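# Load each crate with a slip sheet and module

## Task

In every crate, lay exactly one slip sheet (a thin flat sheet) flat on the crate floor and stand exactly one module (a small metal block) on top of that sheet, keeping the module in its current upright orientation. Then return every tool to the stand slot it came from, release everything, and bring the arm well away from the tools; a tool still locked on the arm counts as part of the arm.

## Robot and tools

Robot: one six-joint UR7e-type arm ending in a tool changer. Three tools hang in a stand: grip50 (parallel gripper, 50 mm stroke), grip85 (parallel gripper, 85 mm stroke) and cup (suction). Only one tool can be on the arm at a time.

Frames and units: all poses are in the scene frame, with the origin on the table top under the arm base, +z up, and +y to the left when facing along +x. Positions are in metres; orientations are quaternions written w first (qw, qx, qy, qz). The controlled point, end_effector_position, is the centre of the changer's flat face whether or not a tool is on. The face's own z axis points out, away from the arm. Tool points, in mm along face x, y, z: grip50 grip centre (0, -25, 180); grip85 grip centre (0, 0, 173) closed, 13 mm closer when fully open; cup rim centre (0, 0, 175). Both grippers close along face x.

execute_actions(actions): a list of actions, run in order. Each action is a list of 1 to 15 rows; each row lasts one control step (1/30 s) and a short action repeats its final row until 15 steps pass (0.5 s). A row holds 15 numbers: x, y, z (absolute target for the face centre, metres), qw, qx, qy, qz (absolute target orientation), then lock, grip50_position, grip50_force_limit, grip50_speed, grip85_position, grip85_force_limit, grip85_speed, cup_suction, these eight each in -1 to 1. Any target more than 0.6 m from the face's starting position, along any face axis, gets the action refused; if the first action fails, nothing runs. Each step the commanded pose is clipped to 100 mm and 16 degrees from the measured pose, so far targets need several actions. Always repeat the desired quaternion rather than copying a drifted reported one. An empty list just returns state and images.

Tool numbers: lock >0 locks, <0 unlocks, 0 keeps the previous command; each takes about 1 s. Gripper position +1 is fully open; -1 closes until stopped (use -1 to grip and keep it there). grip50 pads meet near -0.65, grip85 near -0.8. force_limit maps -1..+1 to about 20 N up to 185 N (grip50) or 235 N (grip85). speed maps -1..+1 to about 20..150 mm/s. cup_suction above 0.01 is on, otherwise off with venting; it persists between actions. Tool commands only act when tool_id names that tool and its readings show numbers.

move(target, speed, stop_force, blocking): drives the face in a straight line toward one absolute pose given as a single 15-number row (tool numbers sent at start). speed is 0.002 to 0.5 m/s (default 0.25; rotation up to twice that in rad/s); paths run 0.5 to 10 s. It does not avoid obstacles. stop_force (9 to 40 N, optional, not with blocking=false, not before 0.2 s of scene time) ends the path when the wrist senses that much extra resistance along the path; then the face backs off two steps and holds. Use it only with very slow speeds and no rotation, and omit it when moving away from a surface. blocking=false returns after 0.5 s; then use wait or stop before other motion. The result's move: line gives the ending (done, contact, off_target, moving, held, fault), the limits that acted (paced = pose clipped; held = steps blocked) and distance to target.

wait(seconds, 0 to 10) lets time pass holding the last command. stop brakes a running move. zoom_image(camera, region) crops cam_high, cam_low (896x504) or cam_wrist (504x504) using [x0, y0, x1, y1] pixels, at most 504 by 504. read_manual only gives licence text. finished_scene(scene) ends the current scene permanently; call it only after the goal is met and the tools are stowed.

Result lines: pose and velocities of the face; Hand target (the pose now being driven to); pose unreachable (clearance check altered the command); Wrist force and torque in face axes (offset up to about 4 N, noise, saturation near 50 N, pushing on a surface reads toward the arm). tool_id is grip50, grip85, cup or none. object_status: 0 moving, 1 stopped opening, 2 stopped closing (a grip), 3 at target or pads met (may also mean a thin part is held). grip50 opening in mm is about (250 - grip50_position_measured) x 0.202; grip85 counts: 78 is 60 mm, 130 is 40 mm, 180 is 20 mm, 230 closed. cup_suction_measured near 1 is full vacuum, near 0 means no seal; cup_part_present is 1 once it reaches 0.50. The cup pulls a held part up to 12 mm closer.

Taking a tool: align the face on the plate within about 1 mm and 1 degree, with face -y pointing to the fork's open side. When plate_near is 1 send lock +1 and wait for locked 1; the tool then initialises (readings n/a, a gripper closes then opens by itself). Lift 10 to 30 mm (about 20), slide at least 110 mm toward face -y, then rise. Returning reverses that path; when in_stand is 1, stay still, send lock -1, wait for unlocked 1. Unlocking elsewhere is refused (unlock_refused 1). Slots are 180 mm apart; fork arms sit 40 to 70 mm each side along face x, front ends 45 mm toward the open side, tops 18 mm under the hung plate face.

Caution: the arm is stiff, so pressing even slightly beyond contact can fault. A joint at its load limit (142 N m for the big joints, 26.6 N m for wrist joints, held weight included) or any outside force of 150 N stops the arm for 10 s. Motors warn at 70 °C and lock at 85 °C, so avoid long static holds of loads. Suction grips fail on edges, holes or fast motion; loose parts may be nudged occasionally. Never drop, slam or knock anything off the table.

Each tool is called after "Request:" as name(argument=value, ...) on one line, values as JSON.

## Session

Request:
execute_actions(actions=[])

Request:
zoom_image(camera="cam_high", region=[270,40,590,300])

Scene clock: 0.00 s.
end_effector_position=(+0.3284, +0.1974, +0.2048) locked=0 unlocked=1 plate_near=0 in_stand=0 unlock_refused=0 tool_id=none grip50_position_measured=n/a grip50_object_status=n/a grip85_position_measured=n/a grip85_object_status=n/a cup_suction_measured=n/a cup_part_present=n/a end_effector_quat_wxyz=(+0.047, -0.362, -0.567, +0.739) end_effector_velocity=(+0.000, +0.000, -0.000) end_effector_angular_velocity=(+0.000, -0.001, +0.001)
Joint positions: [ 0.435 -0.937  1.726 -0.678 -2.102 -1.01 ]
Joint velocities: [ 0.     0.    -0.    -0.001 -0.     0.   ]
Wrist force (N, on the end effector, along its own x y z axes, offset not removed): no reading
Wrist torque (N m, same axes, about the end effector's origin, offset not removed): no reading
Hand target: +0.328, +0.197, +0.205; +0.047, -0.362, -0.567, +0.739

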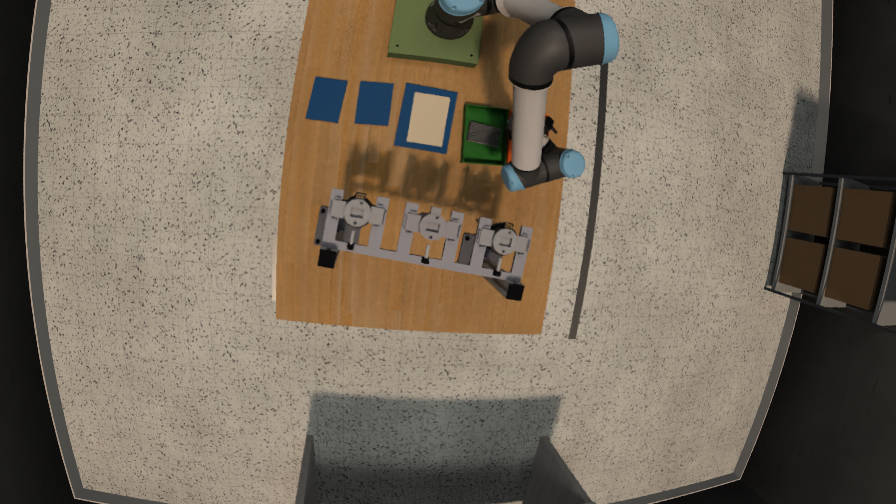

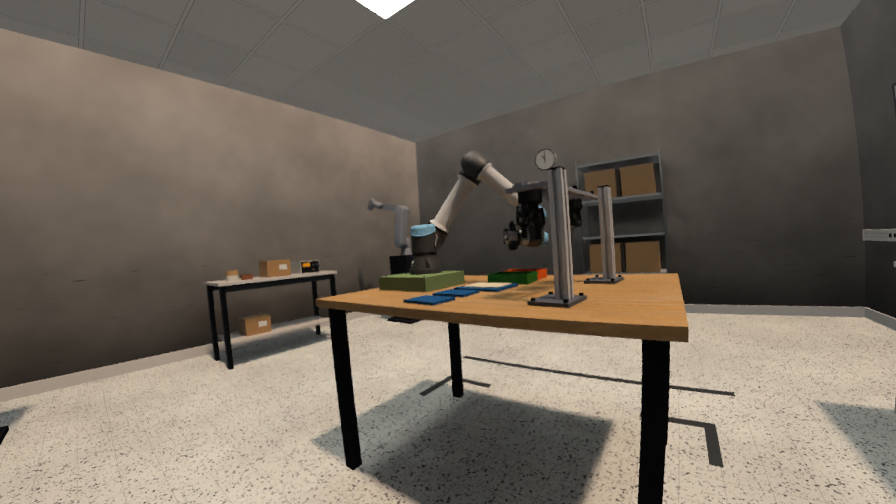

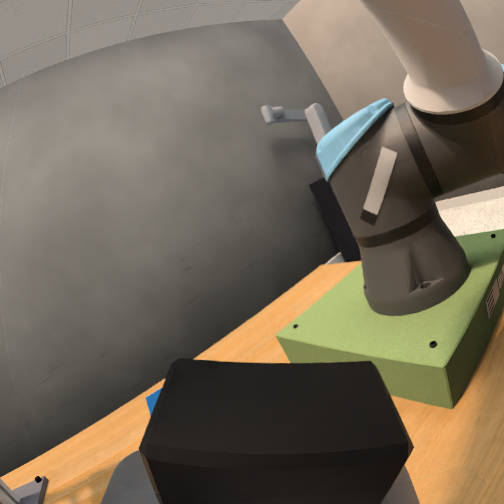

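Region (270, 40, 590, 300) of cam_high's 896x504 image, scaled by 1.575, with more detail than that image has; it fills the top 410 rows of this view, and the rest is white.

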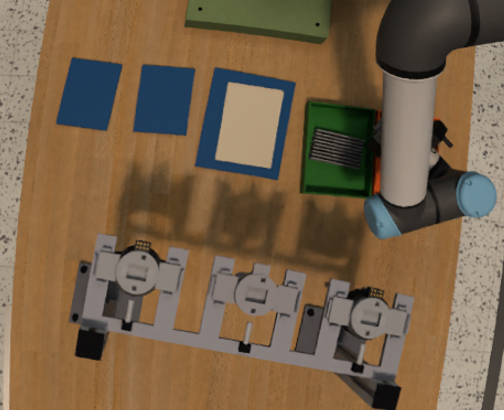

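Request:
move(target=[0.33,0.15,0.45,0,0.741,0.672,0,0,1,0,0,1,0,0,0])

Request:
move(target=[0.617,-0.195,0.41,0,0.741,0.672,0,0,1,0,0,1,0,0,0])

Scene clock: 5.30 s.
end_effector_position=(+0.3302, +0.1504, +0.4489) locked=0 unlocked=1 plate_near=0 in_stand=0 unlock_refused=0 tool_id=none grip50_position_measured=n/a grip50_object_status=n/a grip85_position_measured=n/a grip85_object_status=n/a cup_suction_measured=n/a cup_part_present=n/a end_effector_quat_wxyz=(-0.001, +0.740, +0.672, +0.000) end_effector_velocity=(-0.000, -0.000, +0.001) end_effector_angular_velocity=(+0.008, -0.008, -0.001)
Joint positions: [ 0.08  -1.941  1.971 -1.598 -1.568 -1.424]
Joint velocities: [-0.004 -0.005  0.002 -0.005  0.008 -0.003]
Wrist force (N, on the end effector, along its own x y z axes, offset not removed): [-1.5 -0.4 -4.0]
Wrist torque (N m, same axes, about the end effector's origin, offset not removed): [0.01 -0.03 0.10]
Hand target: +0.330, +0.150, +0.449; -0.001, +0.740, +0.672, +0.001
Off the commanded pose: 0.001 m, 0 deg.
move: done

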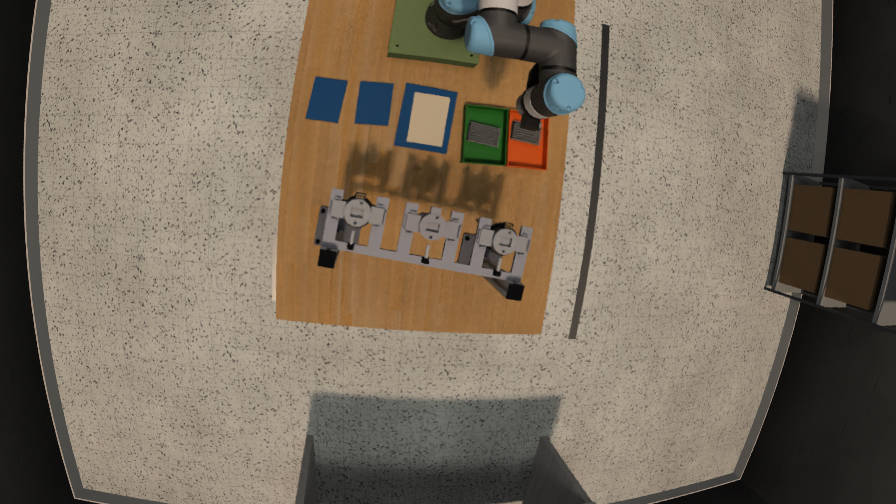

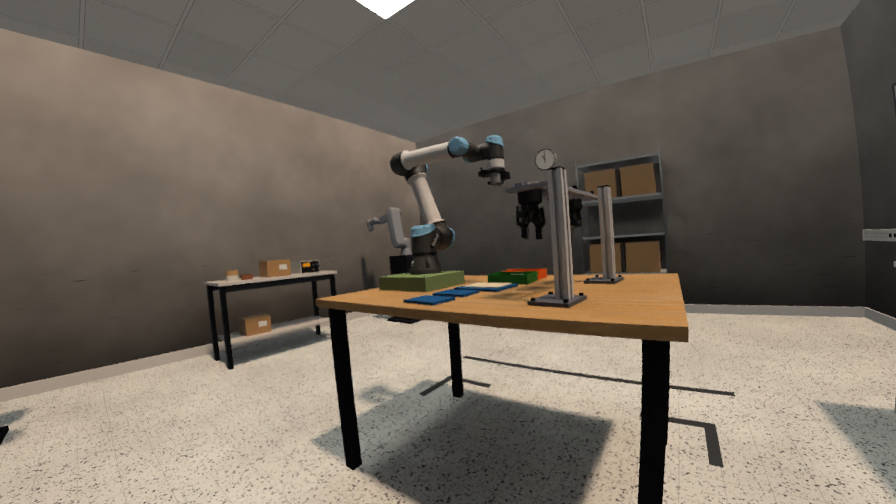

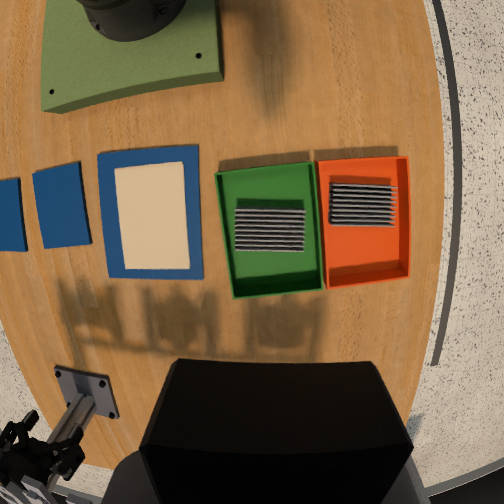

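Scene clock: 7.70 s.
end_effector_position=(+0.6176, -0.1941, +0.4102) locked=0 unlocked=1 plate_near=0 in_stand=0 unlock_refused=0 tool_id=none grip50_position_measured=n/a grip50_object_status=n/a grip85_position_measured=n/a grip85_object_status=n/a cup_suction_measured=n/a cup_part_present=n/a end_effector_quat_wxyz=(+0.000, +0.741, +0.672, +0.001) end_effector_velocity=(+0.001, -0.001, -0.000) end_effector_angular_velocity=(-0.000, +0.001, +0.002)
Joint positions: [-0.482 -1.222  1.359 -1.708 -1.57  -1.985]
Joint velocities: [ 0.     0.005 -0.006  0.003 -0.001 -0.002]
Wrist force (N, on the end effector, along its own x y z axes, offset not removed): [-2.3 2.8 -3.0]
Wrist torque (N m, same axes, about the end effector's origin, offset not removed): [0.42 0.30 0.04]
Hand target: +0.618, -0.194, +0.410; -0.000, +0.741, +0.672, +0.001
Off the commanded pose: 0.001 m, 0 deg.
move: done

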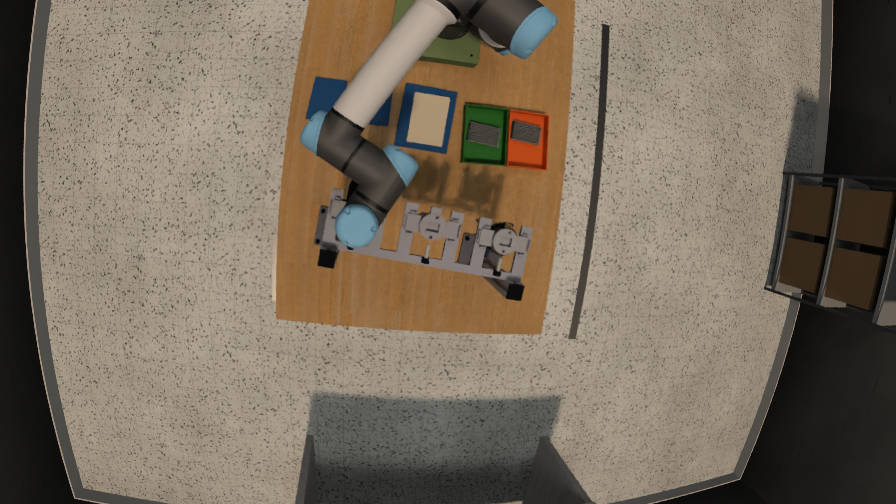

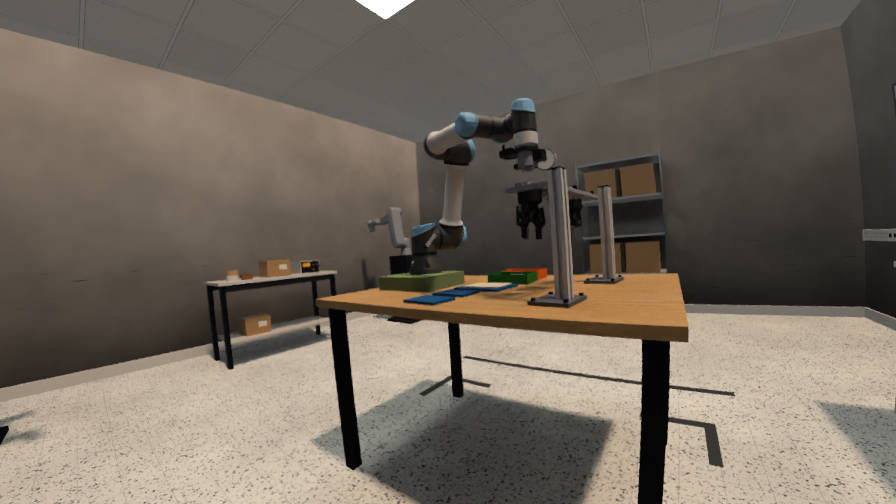

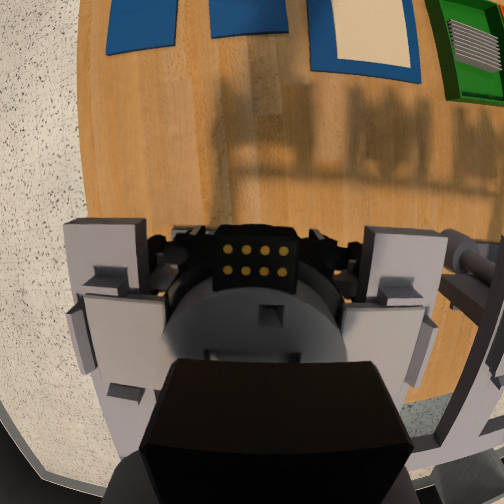

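Request:
move(target=[0.617,-0.197,0.38,0,0.741,0.672,0,0,1,0,0,1,0,0,0], speed=0.03)

Request:
move(target=[0.617,-0.197,0.345,0,0.741,0.672,0,0,1,0,0,1,0,0,0], speed=0.005, stop_force=12)

Scene clock: 12.93 s.
end_effector_position=(+0.6170, -0.1970, +0.3801) locked=0 unlocked=1 plate_near=0 in_stand=0 unlock_refused=0 tool_id=none grip50_position_measured=n/a grip50_object_status=n/a grip85_position_measured=n/a grip85_object_status=n/a cup_suction_measured=n/a cup_part_present=n/a end_effector_quat_wxyz=(-0.000, +0.741, +0.672, +0.000) end_effector_velocity=(+0.000, +0.000, -0.001) end_effector_angular_velocity=(-0.000, -0.001, +0.002)
Joint positions: [-0.486 -1.208  1.418 -1.78  -1.571 -1.989]
Joint velocities: [ 0.001  0.001  0.002 -0.004  0.    -0.001]
Wrist force (N, on the end effector, along its own x y z axes, offset not removed): [1.4 3.2 0.3]
Wrist torque (N m, same axes, about the end effector's origin, offset not removed): [0.30 -0.13 0.02]
Hand target: +0.617, -0.197, +0.380; +0.000, +0.741, +0.672, +0.000
Off the commanded pose: 0.000 m, 0 deg.
move: done

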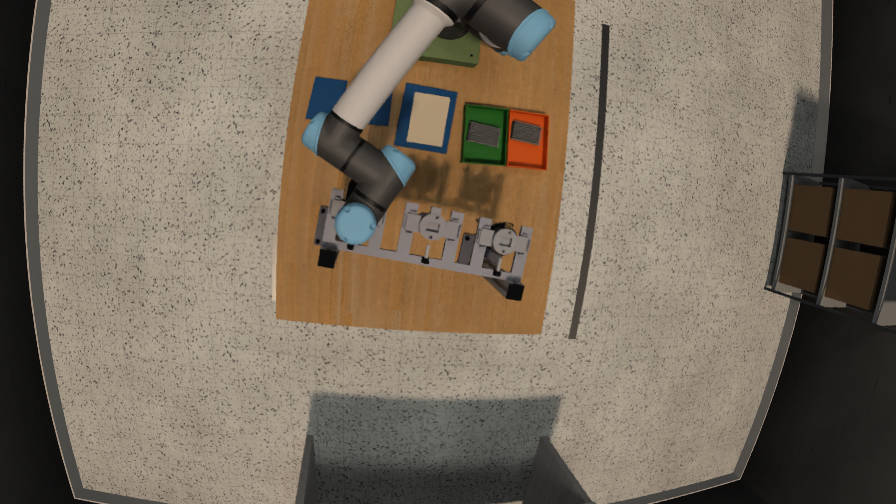

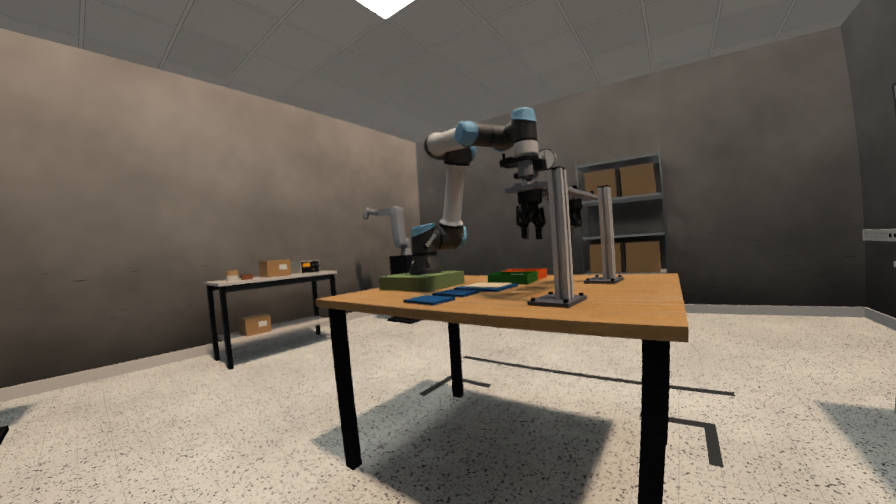

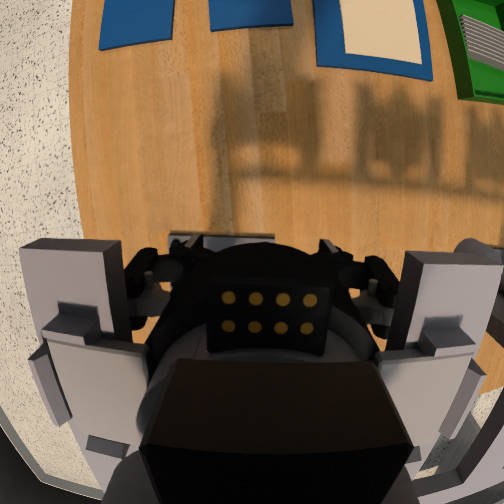

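Scene clock: 17.27 s.
end_effector_position=(+0.6170, -0.1970, +0.3603) locked=0 unlocked=1 plate_near=1 in_stand=1 unlock_refused=0 tool_id=none grip50_position_measured=n/a grip50_object_status=n/a grip85_position_measured=n/a grip85_object_status=n/a cup_suction_measured=n/a cup_part_present=n/a end_effector_quat_wxyz=(+0.000, +0.741, +0.672, +0.000) end_effector_velocity=(-0.000, -0.001, +0.000) end_effector_angular_velocity=(+0.002, +0.003, +0.001)
Joint positions: [-0.486 -1.198  1.455 -1.828 -1.571 -1.989]
Joint velocities: [-0.001  0.    -0.002  0.005  0.    -0.002]
Wrist force (N, on the end effector, along its own x y z axes, offset not removed): [-4.5 -0.4 -21.0]
Wrist torque (N m, same axes, about the end effector's origin, offset not removed): [0.19 0.44 0.31]
Hand target: +0.617, -0.197, +0.360; +0.000, +0.741, +0.672, +0.000
Off the commanded pose: 0.015 m, 0 deg.
move: contact

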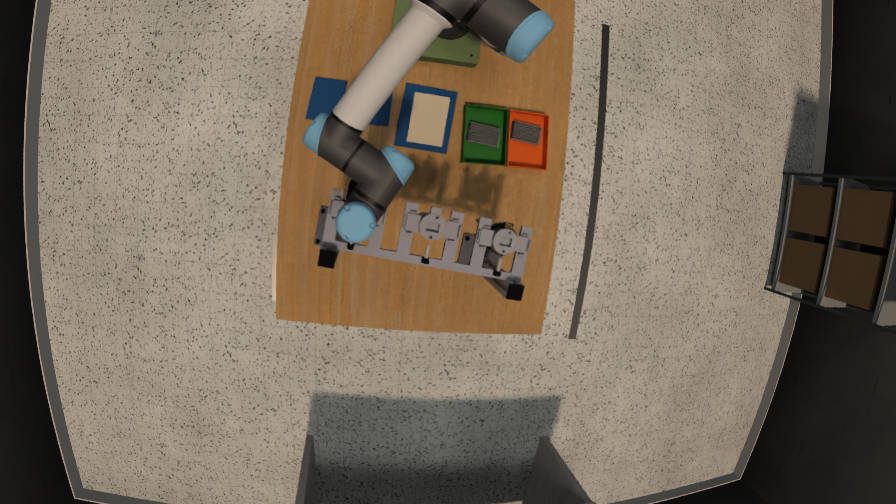

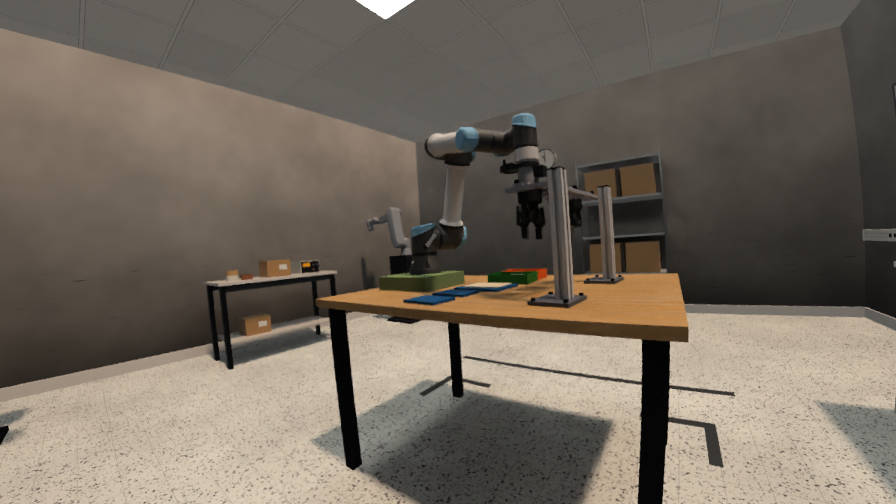

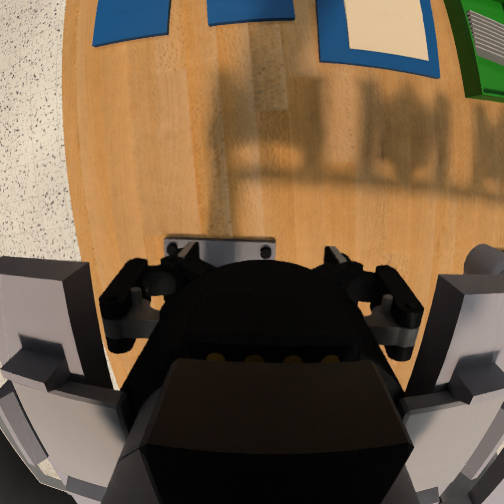

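Request:
execute_actions(actions=[[[0.617,-0.197,0.3607,0,0.741,0.672,0,1,1,0,0,1,0,0,0]],[[0.617,-0.197,0.3607,0,0.741,0.672,0,1,1,0,0,1,0,0,0]],[[0.617,-0.197,0.3607,0,0.741,0.672,0,1,1,0,0,1,0,0,0]]])

Request:
move(target=[0.617,-0.197,0.381,0,0.741,0.672,0,0,1,0,0,1,0,0,0], speed=0.05)

Request:
move(target=[0.457,-0.1813,0.381,0,0.741,0.672,0,0,1,0,0,1,0,0,0], speed=0.15)

Request:
move(target=[0.362,0.164,0.25,0,0.049,0.9988,0,0,1,0,0,1,0,0,0])

Scene clock: 21.03 s.
end_effector_position=(+0.6170, -0.1970, +0.3608) locked=1 unlocked=0 plate_near=1 in_stand=1 unlock_refused=0 tool_id=grip85 grip50_position_measured=n/a grip50_object_status=n/a grip85_position_measured=n/a grip85_object_status=n/a cup_suction_measured=n/a cup_part_present=n/a end_effector_quat_wxyz=(+0.000, +0.741, +0.672, +0.000) end_effector_velocity=(+0.000, +0.000, -0.000) end_effector_angular_velocity=(+0.000, -0.000, +0.001)
Joint positions: [-0.486 -1.198  1.454 -1.827 -1.571 -1.989]
Joint velocities: [ 0.001  0.    -0.    -0.     0.    -0.   ]
Wrist force (N, on the end effector, along its own x y z axes, offset not removed): [-7.6 0.2 -9.2]
Wrist torque (N m, same axes, about the end effector's origin, offset not removed): [-0.14 0.18 0.03]
Hand target: +0.617, -0.197, +0.361; -0.000, +0.741, +0.672, -0.000
Off the commanded pose: 0.000 m, 0 deg.

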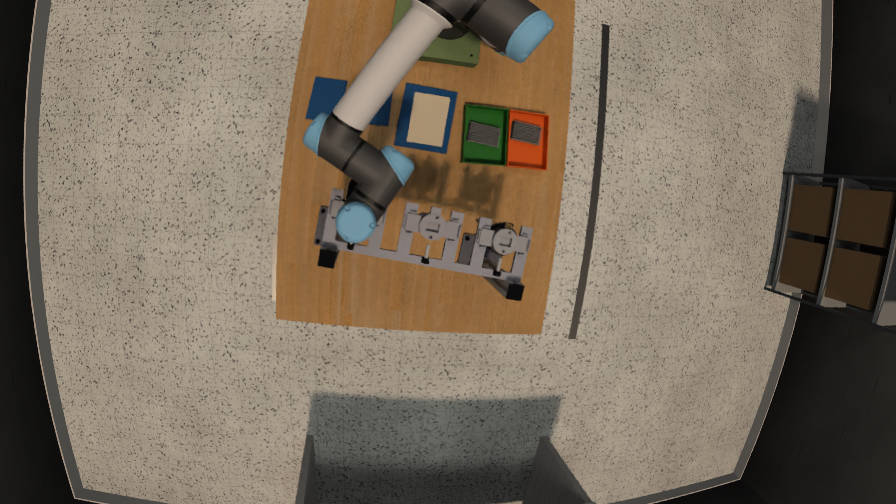

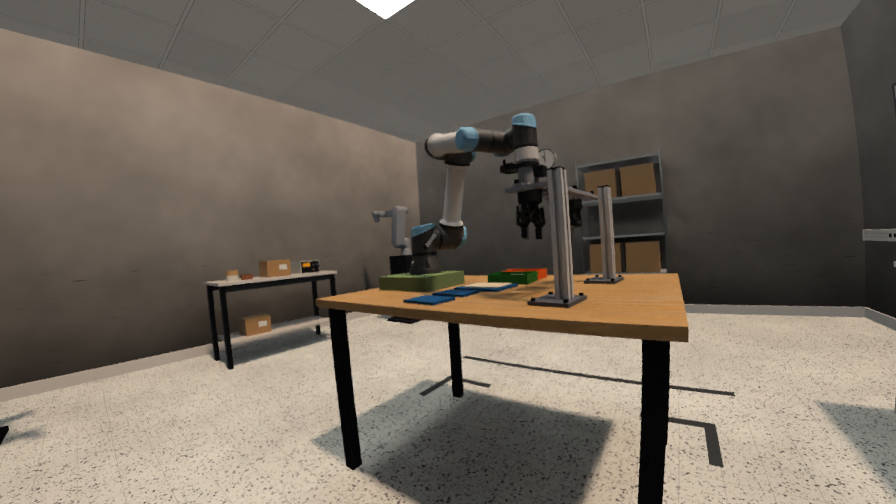

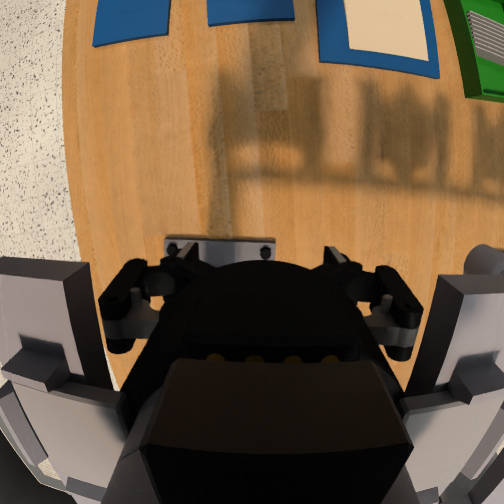

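Scene clock: 21.83 s.
end_effector_position=(+0.6170, -0.1970, +0.3808) locked=1 unlocked=0 plate_near=1 in_stand=0 unlock_refused=0 tool_id=grip85 grip50_position_measured=n/a grip50_object_status=n/a grip85_position_measured=n/a grip85_object_status=n/a cup_suction_measured=n/a cup_part_present=n/a end_effector_quat_wxyz=(+0.000, +0.741, +0.672, +0.000) end_effector_velocity=(-0.000, +0.000, +0.002) end_effector_angular_velocity=(+0.000, +0.000, +0.001)
Joint positions: [-0.486 -1.209  1.417 -1.779 -1.571 -1.989]
Joint velocities: [-0.    -0.001 -0.004  0.005  0.    -0.001]
Wrist force (N, on the end effector, along its own x y z axes, offset not removed): [-1.1 -0.9 -3.8]
Wrist torque (N m, same axes, about the end effector's origin, offset not removed): [0.01 0.06 0.00]
Hand target: +0.617, -0.197, +0.381; +0.000, +0.741, +0.672, +0.000
Off the commanded pose: 0.000 m, 0 deg.
move: done

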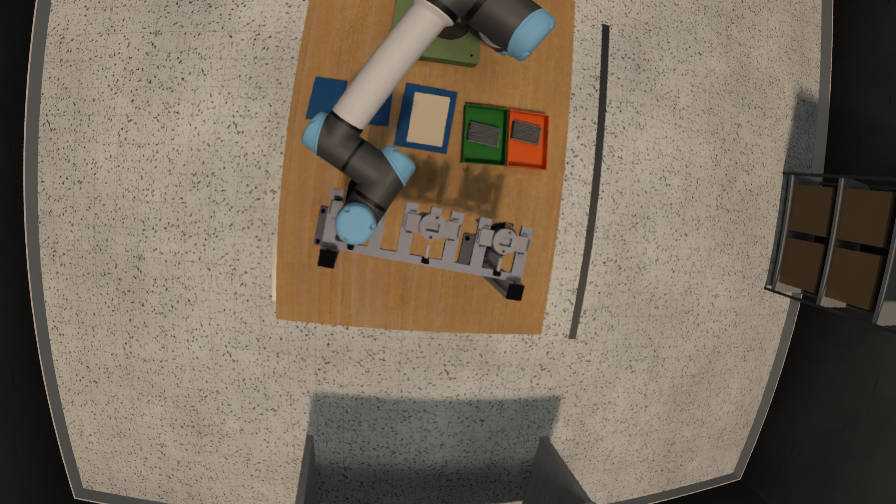

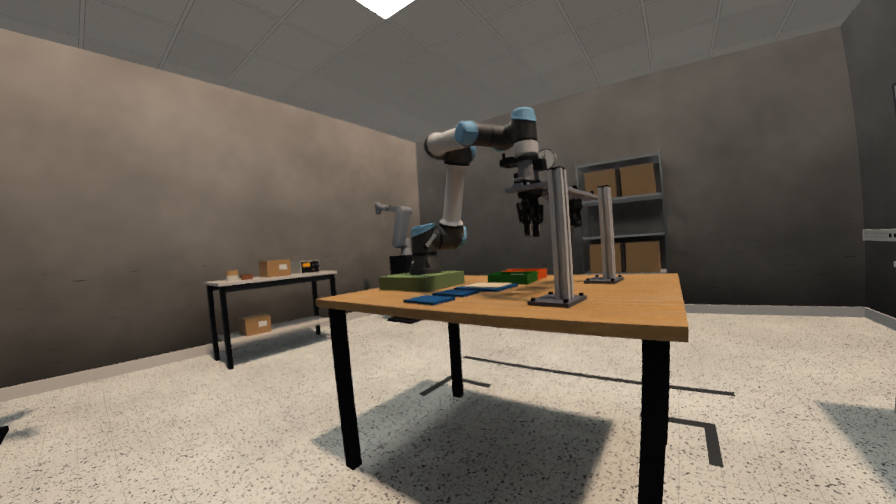

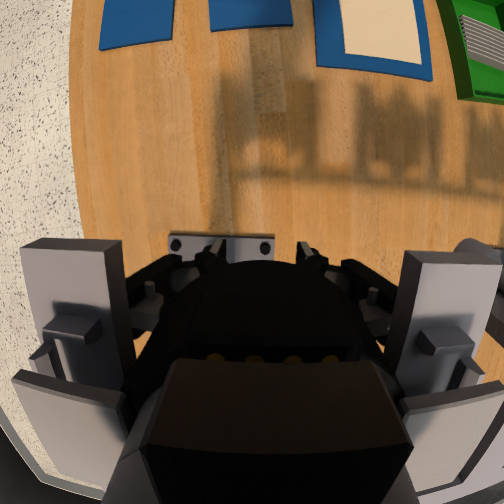

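Scene clock: 23.40 s.
end_effector_position=(+0.4572, -0.1815, +0.3809) locked=1 unlocked=0 plate_near=1 in_stand=0 unlock_refused=0 tool_id=grip85 grip50_position_measured=n/a grip50_object_status=n/a grip85_position_measured=n/a grip85_object_status=n/a cup_suction_measured=n/a cup_part_present=n/a end_effector_quat_wxyz=(+0.000, +0.741, +0.672, +0.000) end_effector_velocity=(-0.002, +0.000, +0.000) end_effector_angular_velocity=(+0.001, +0.001, -0.002)
Joint positions: [-0.622 -1.578  1.858 -1.851 -1.571 -2.125]
Joint velocities: [-0.003 -0.004  0.003  0.002  0.    -0.   ]
Wrist force (N, on the end effector, along its own x y z axes, offset not removed): [-2.1 0.5 -2.2]
Wrist torque (N m, same axes, about the end effector's origin, offset not removed): [0.10 0.29 -0.04]
Hand target: +0.457, -0.181, +0.381; +0.000, +0.741, +0.672, +0.000
Off the commanded pose: 0.000 m, 0 deg.
move: done

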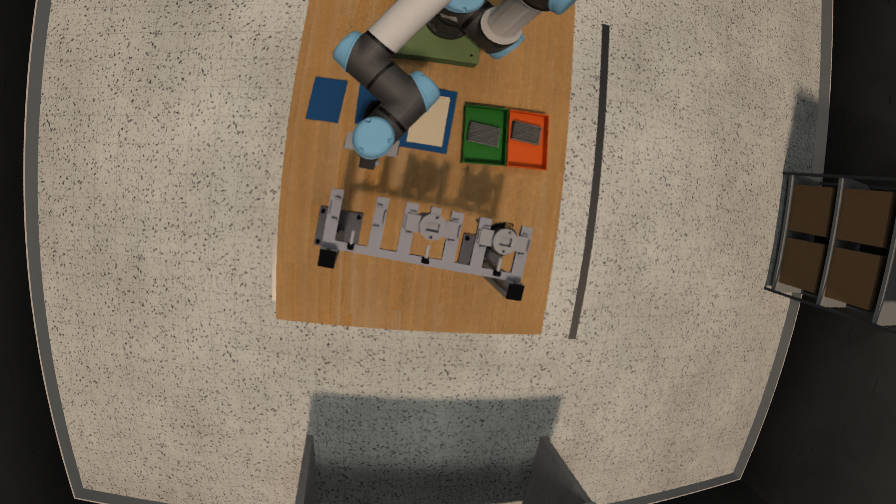

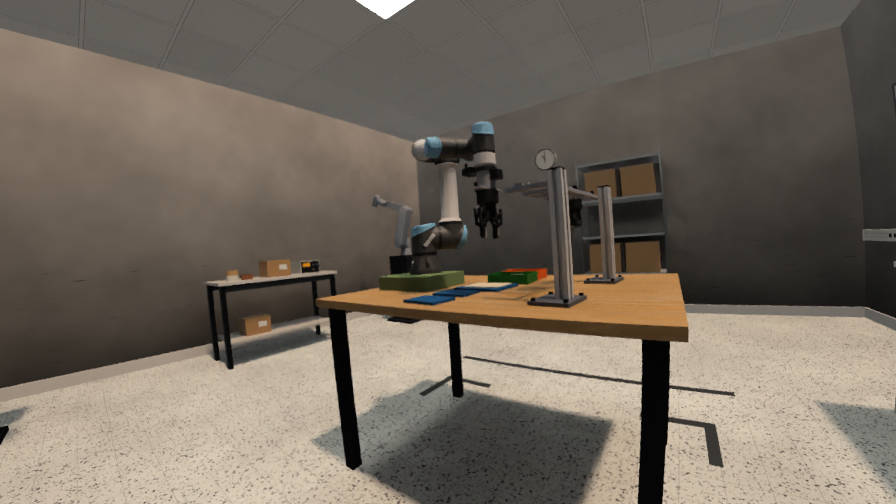

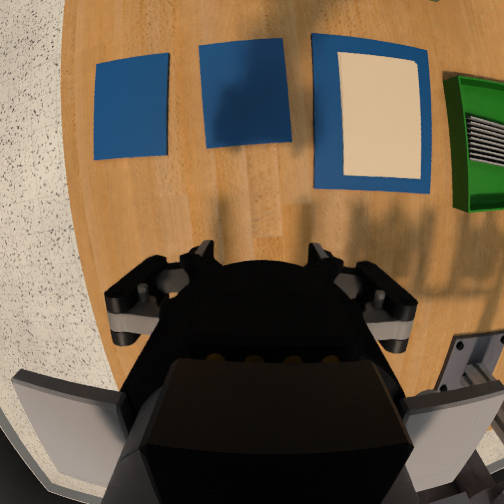

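Scene clock: 27.03 s.
end_effector_position=(+0.3610, +0.1632, +0.2500) locked=1 unlocked=0 plate_near=1 in_stand=0 unlock_refused=0 tool_id=grip85 grip50_position_measured=n/a grip50_object_status=n/a grip85_position_measured=3 grip85_object_status=3 cup_suction_measured=n/a cup_part_present=n/a end_effector_quat_wxyz=(-0.001, +0.049, +0.999, -0.001) end_effector_velocity=(-0.000, +0.002, -0.001) end_effector_angular_velocity=(+0.001, +0.000, +0.008)
Joint positions: [ 0.112 -1.661  2.311 -2.219 -1.572 -2.961]
Joint velocities: [ 0.005  0.003 -0.    -0.002  0.001 -0.002]
Wrist force (N, on the end effector, along its own x y z axes, offset not removed): [-2.7 1.3 0.2]
Wrist torque (N m, same axes, about the end effector's origin, offset not removed): [0.07 0.21 0.02]
Hand target: +0.361, +0.163, +0.250; -0.001, +0.049, +0.999, -0.001
Off the commanded pose: 0.001 m, 0 deg.
move: done

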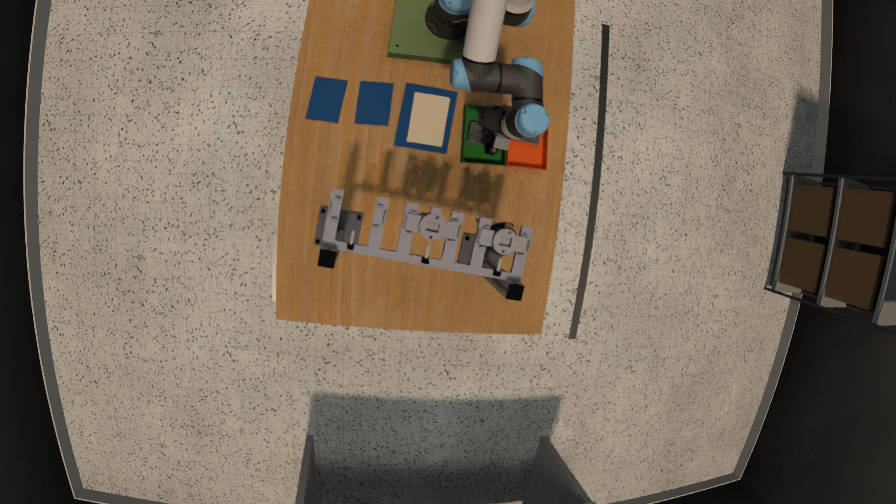

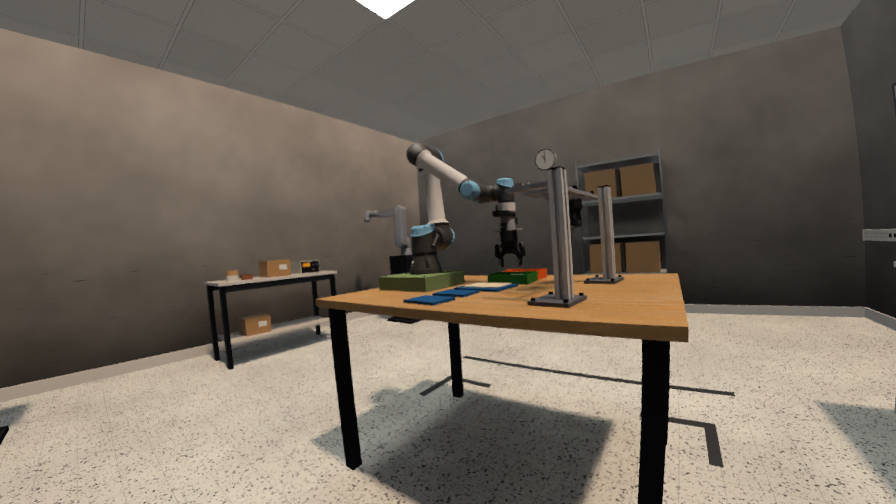

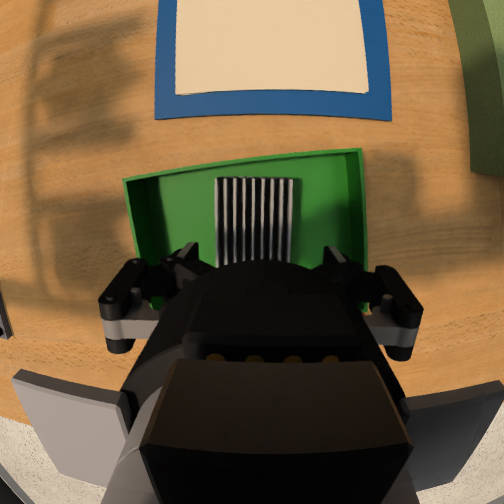

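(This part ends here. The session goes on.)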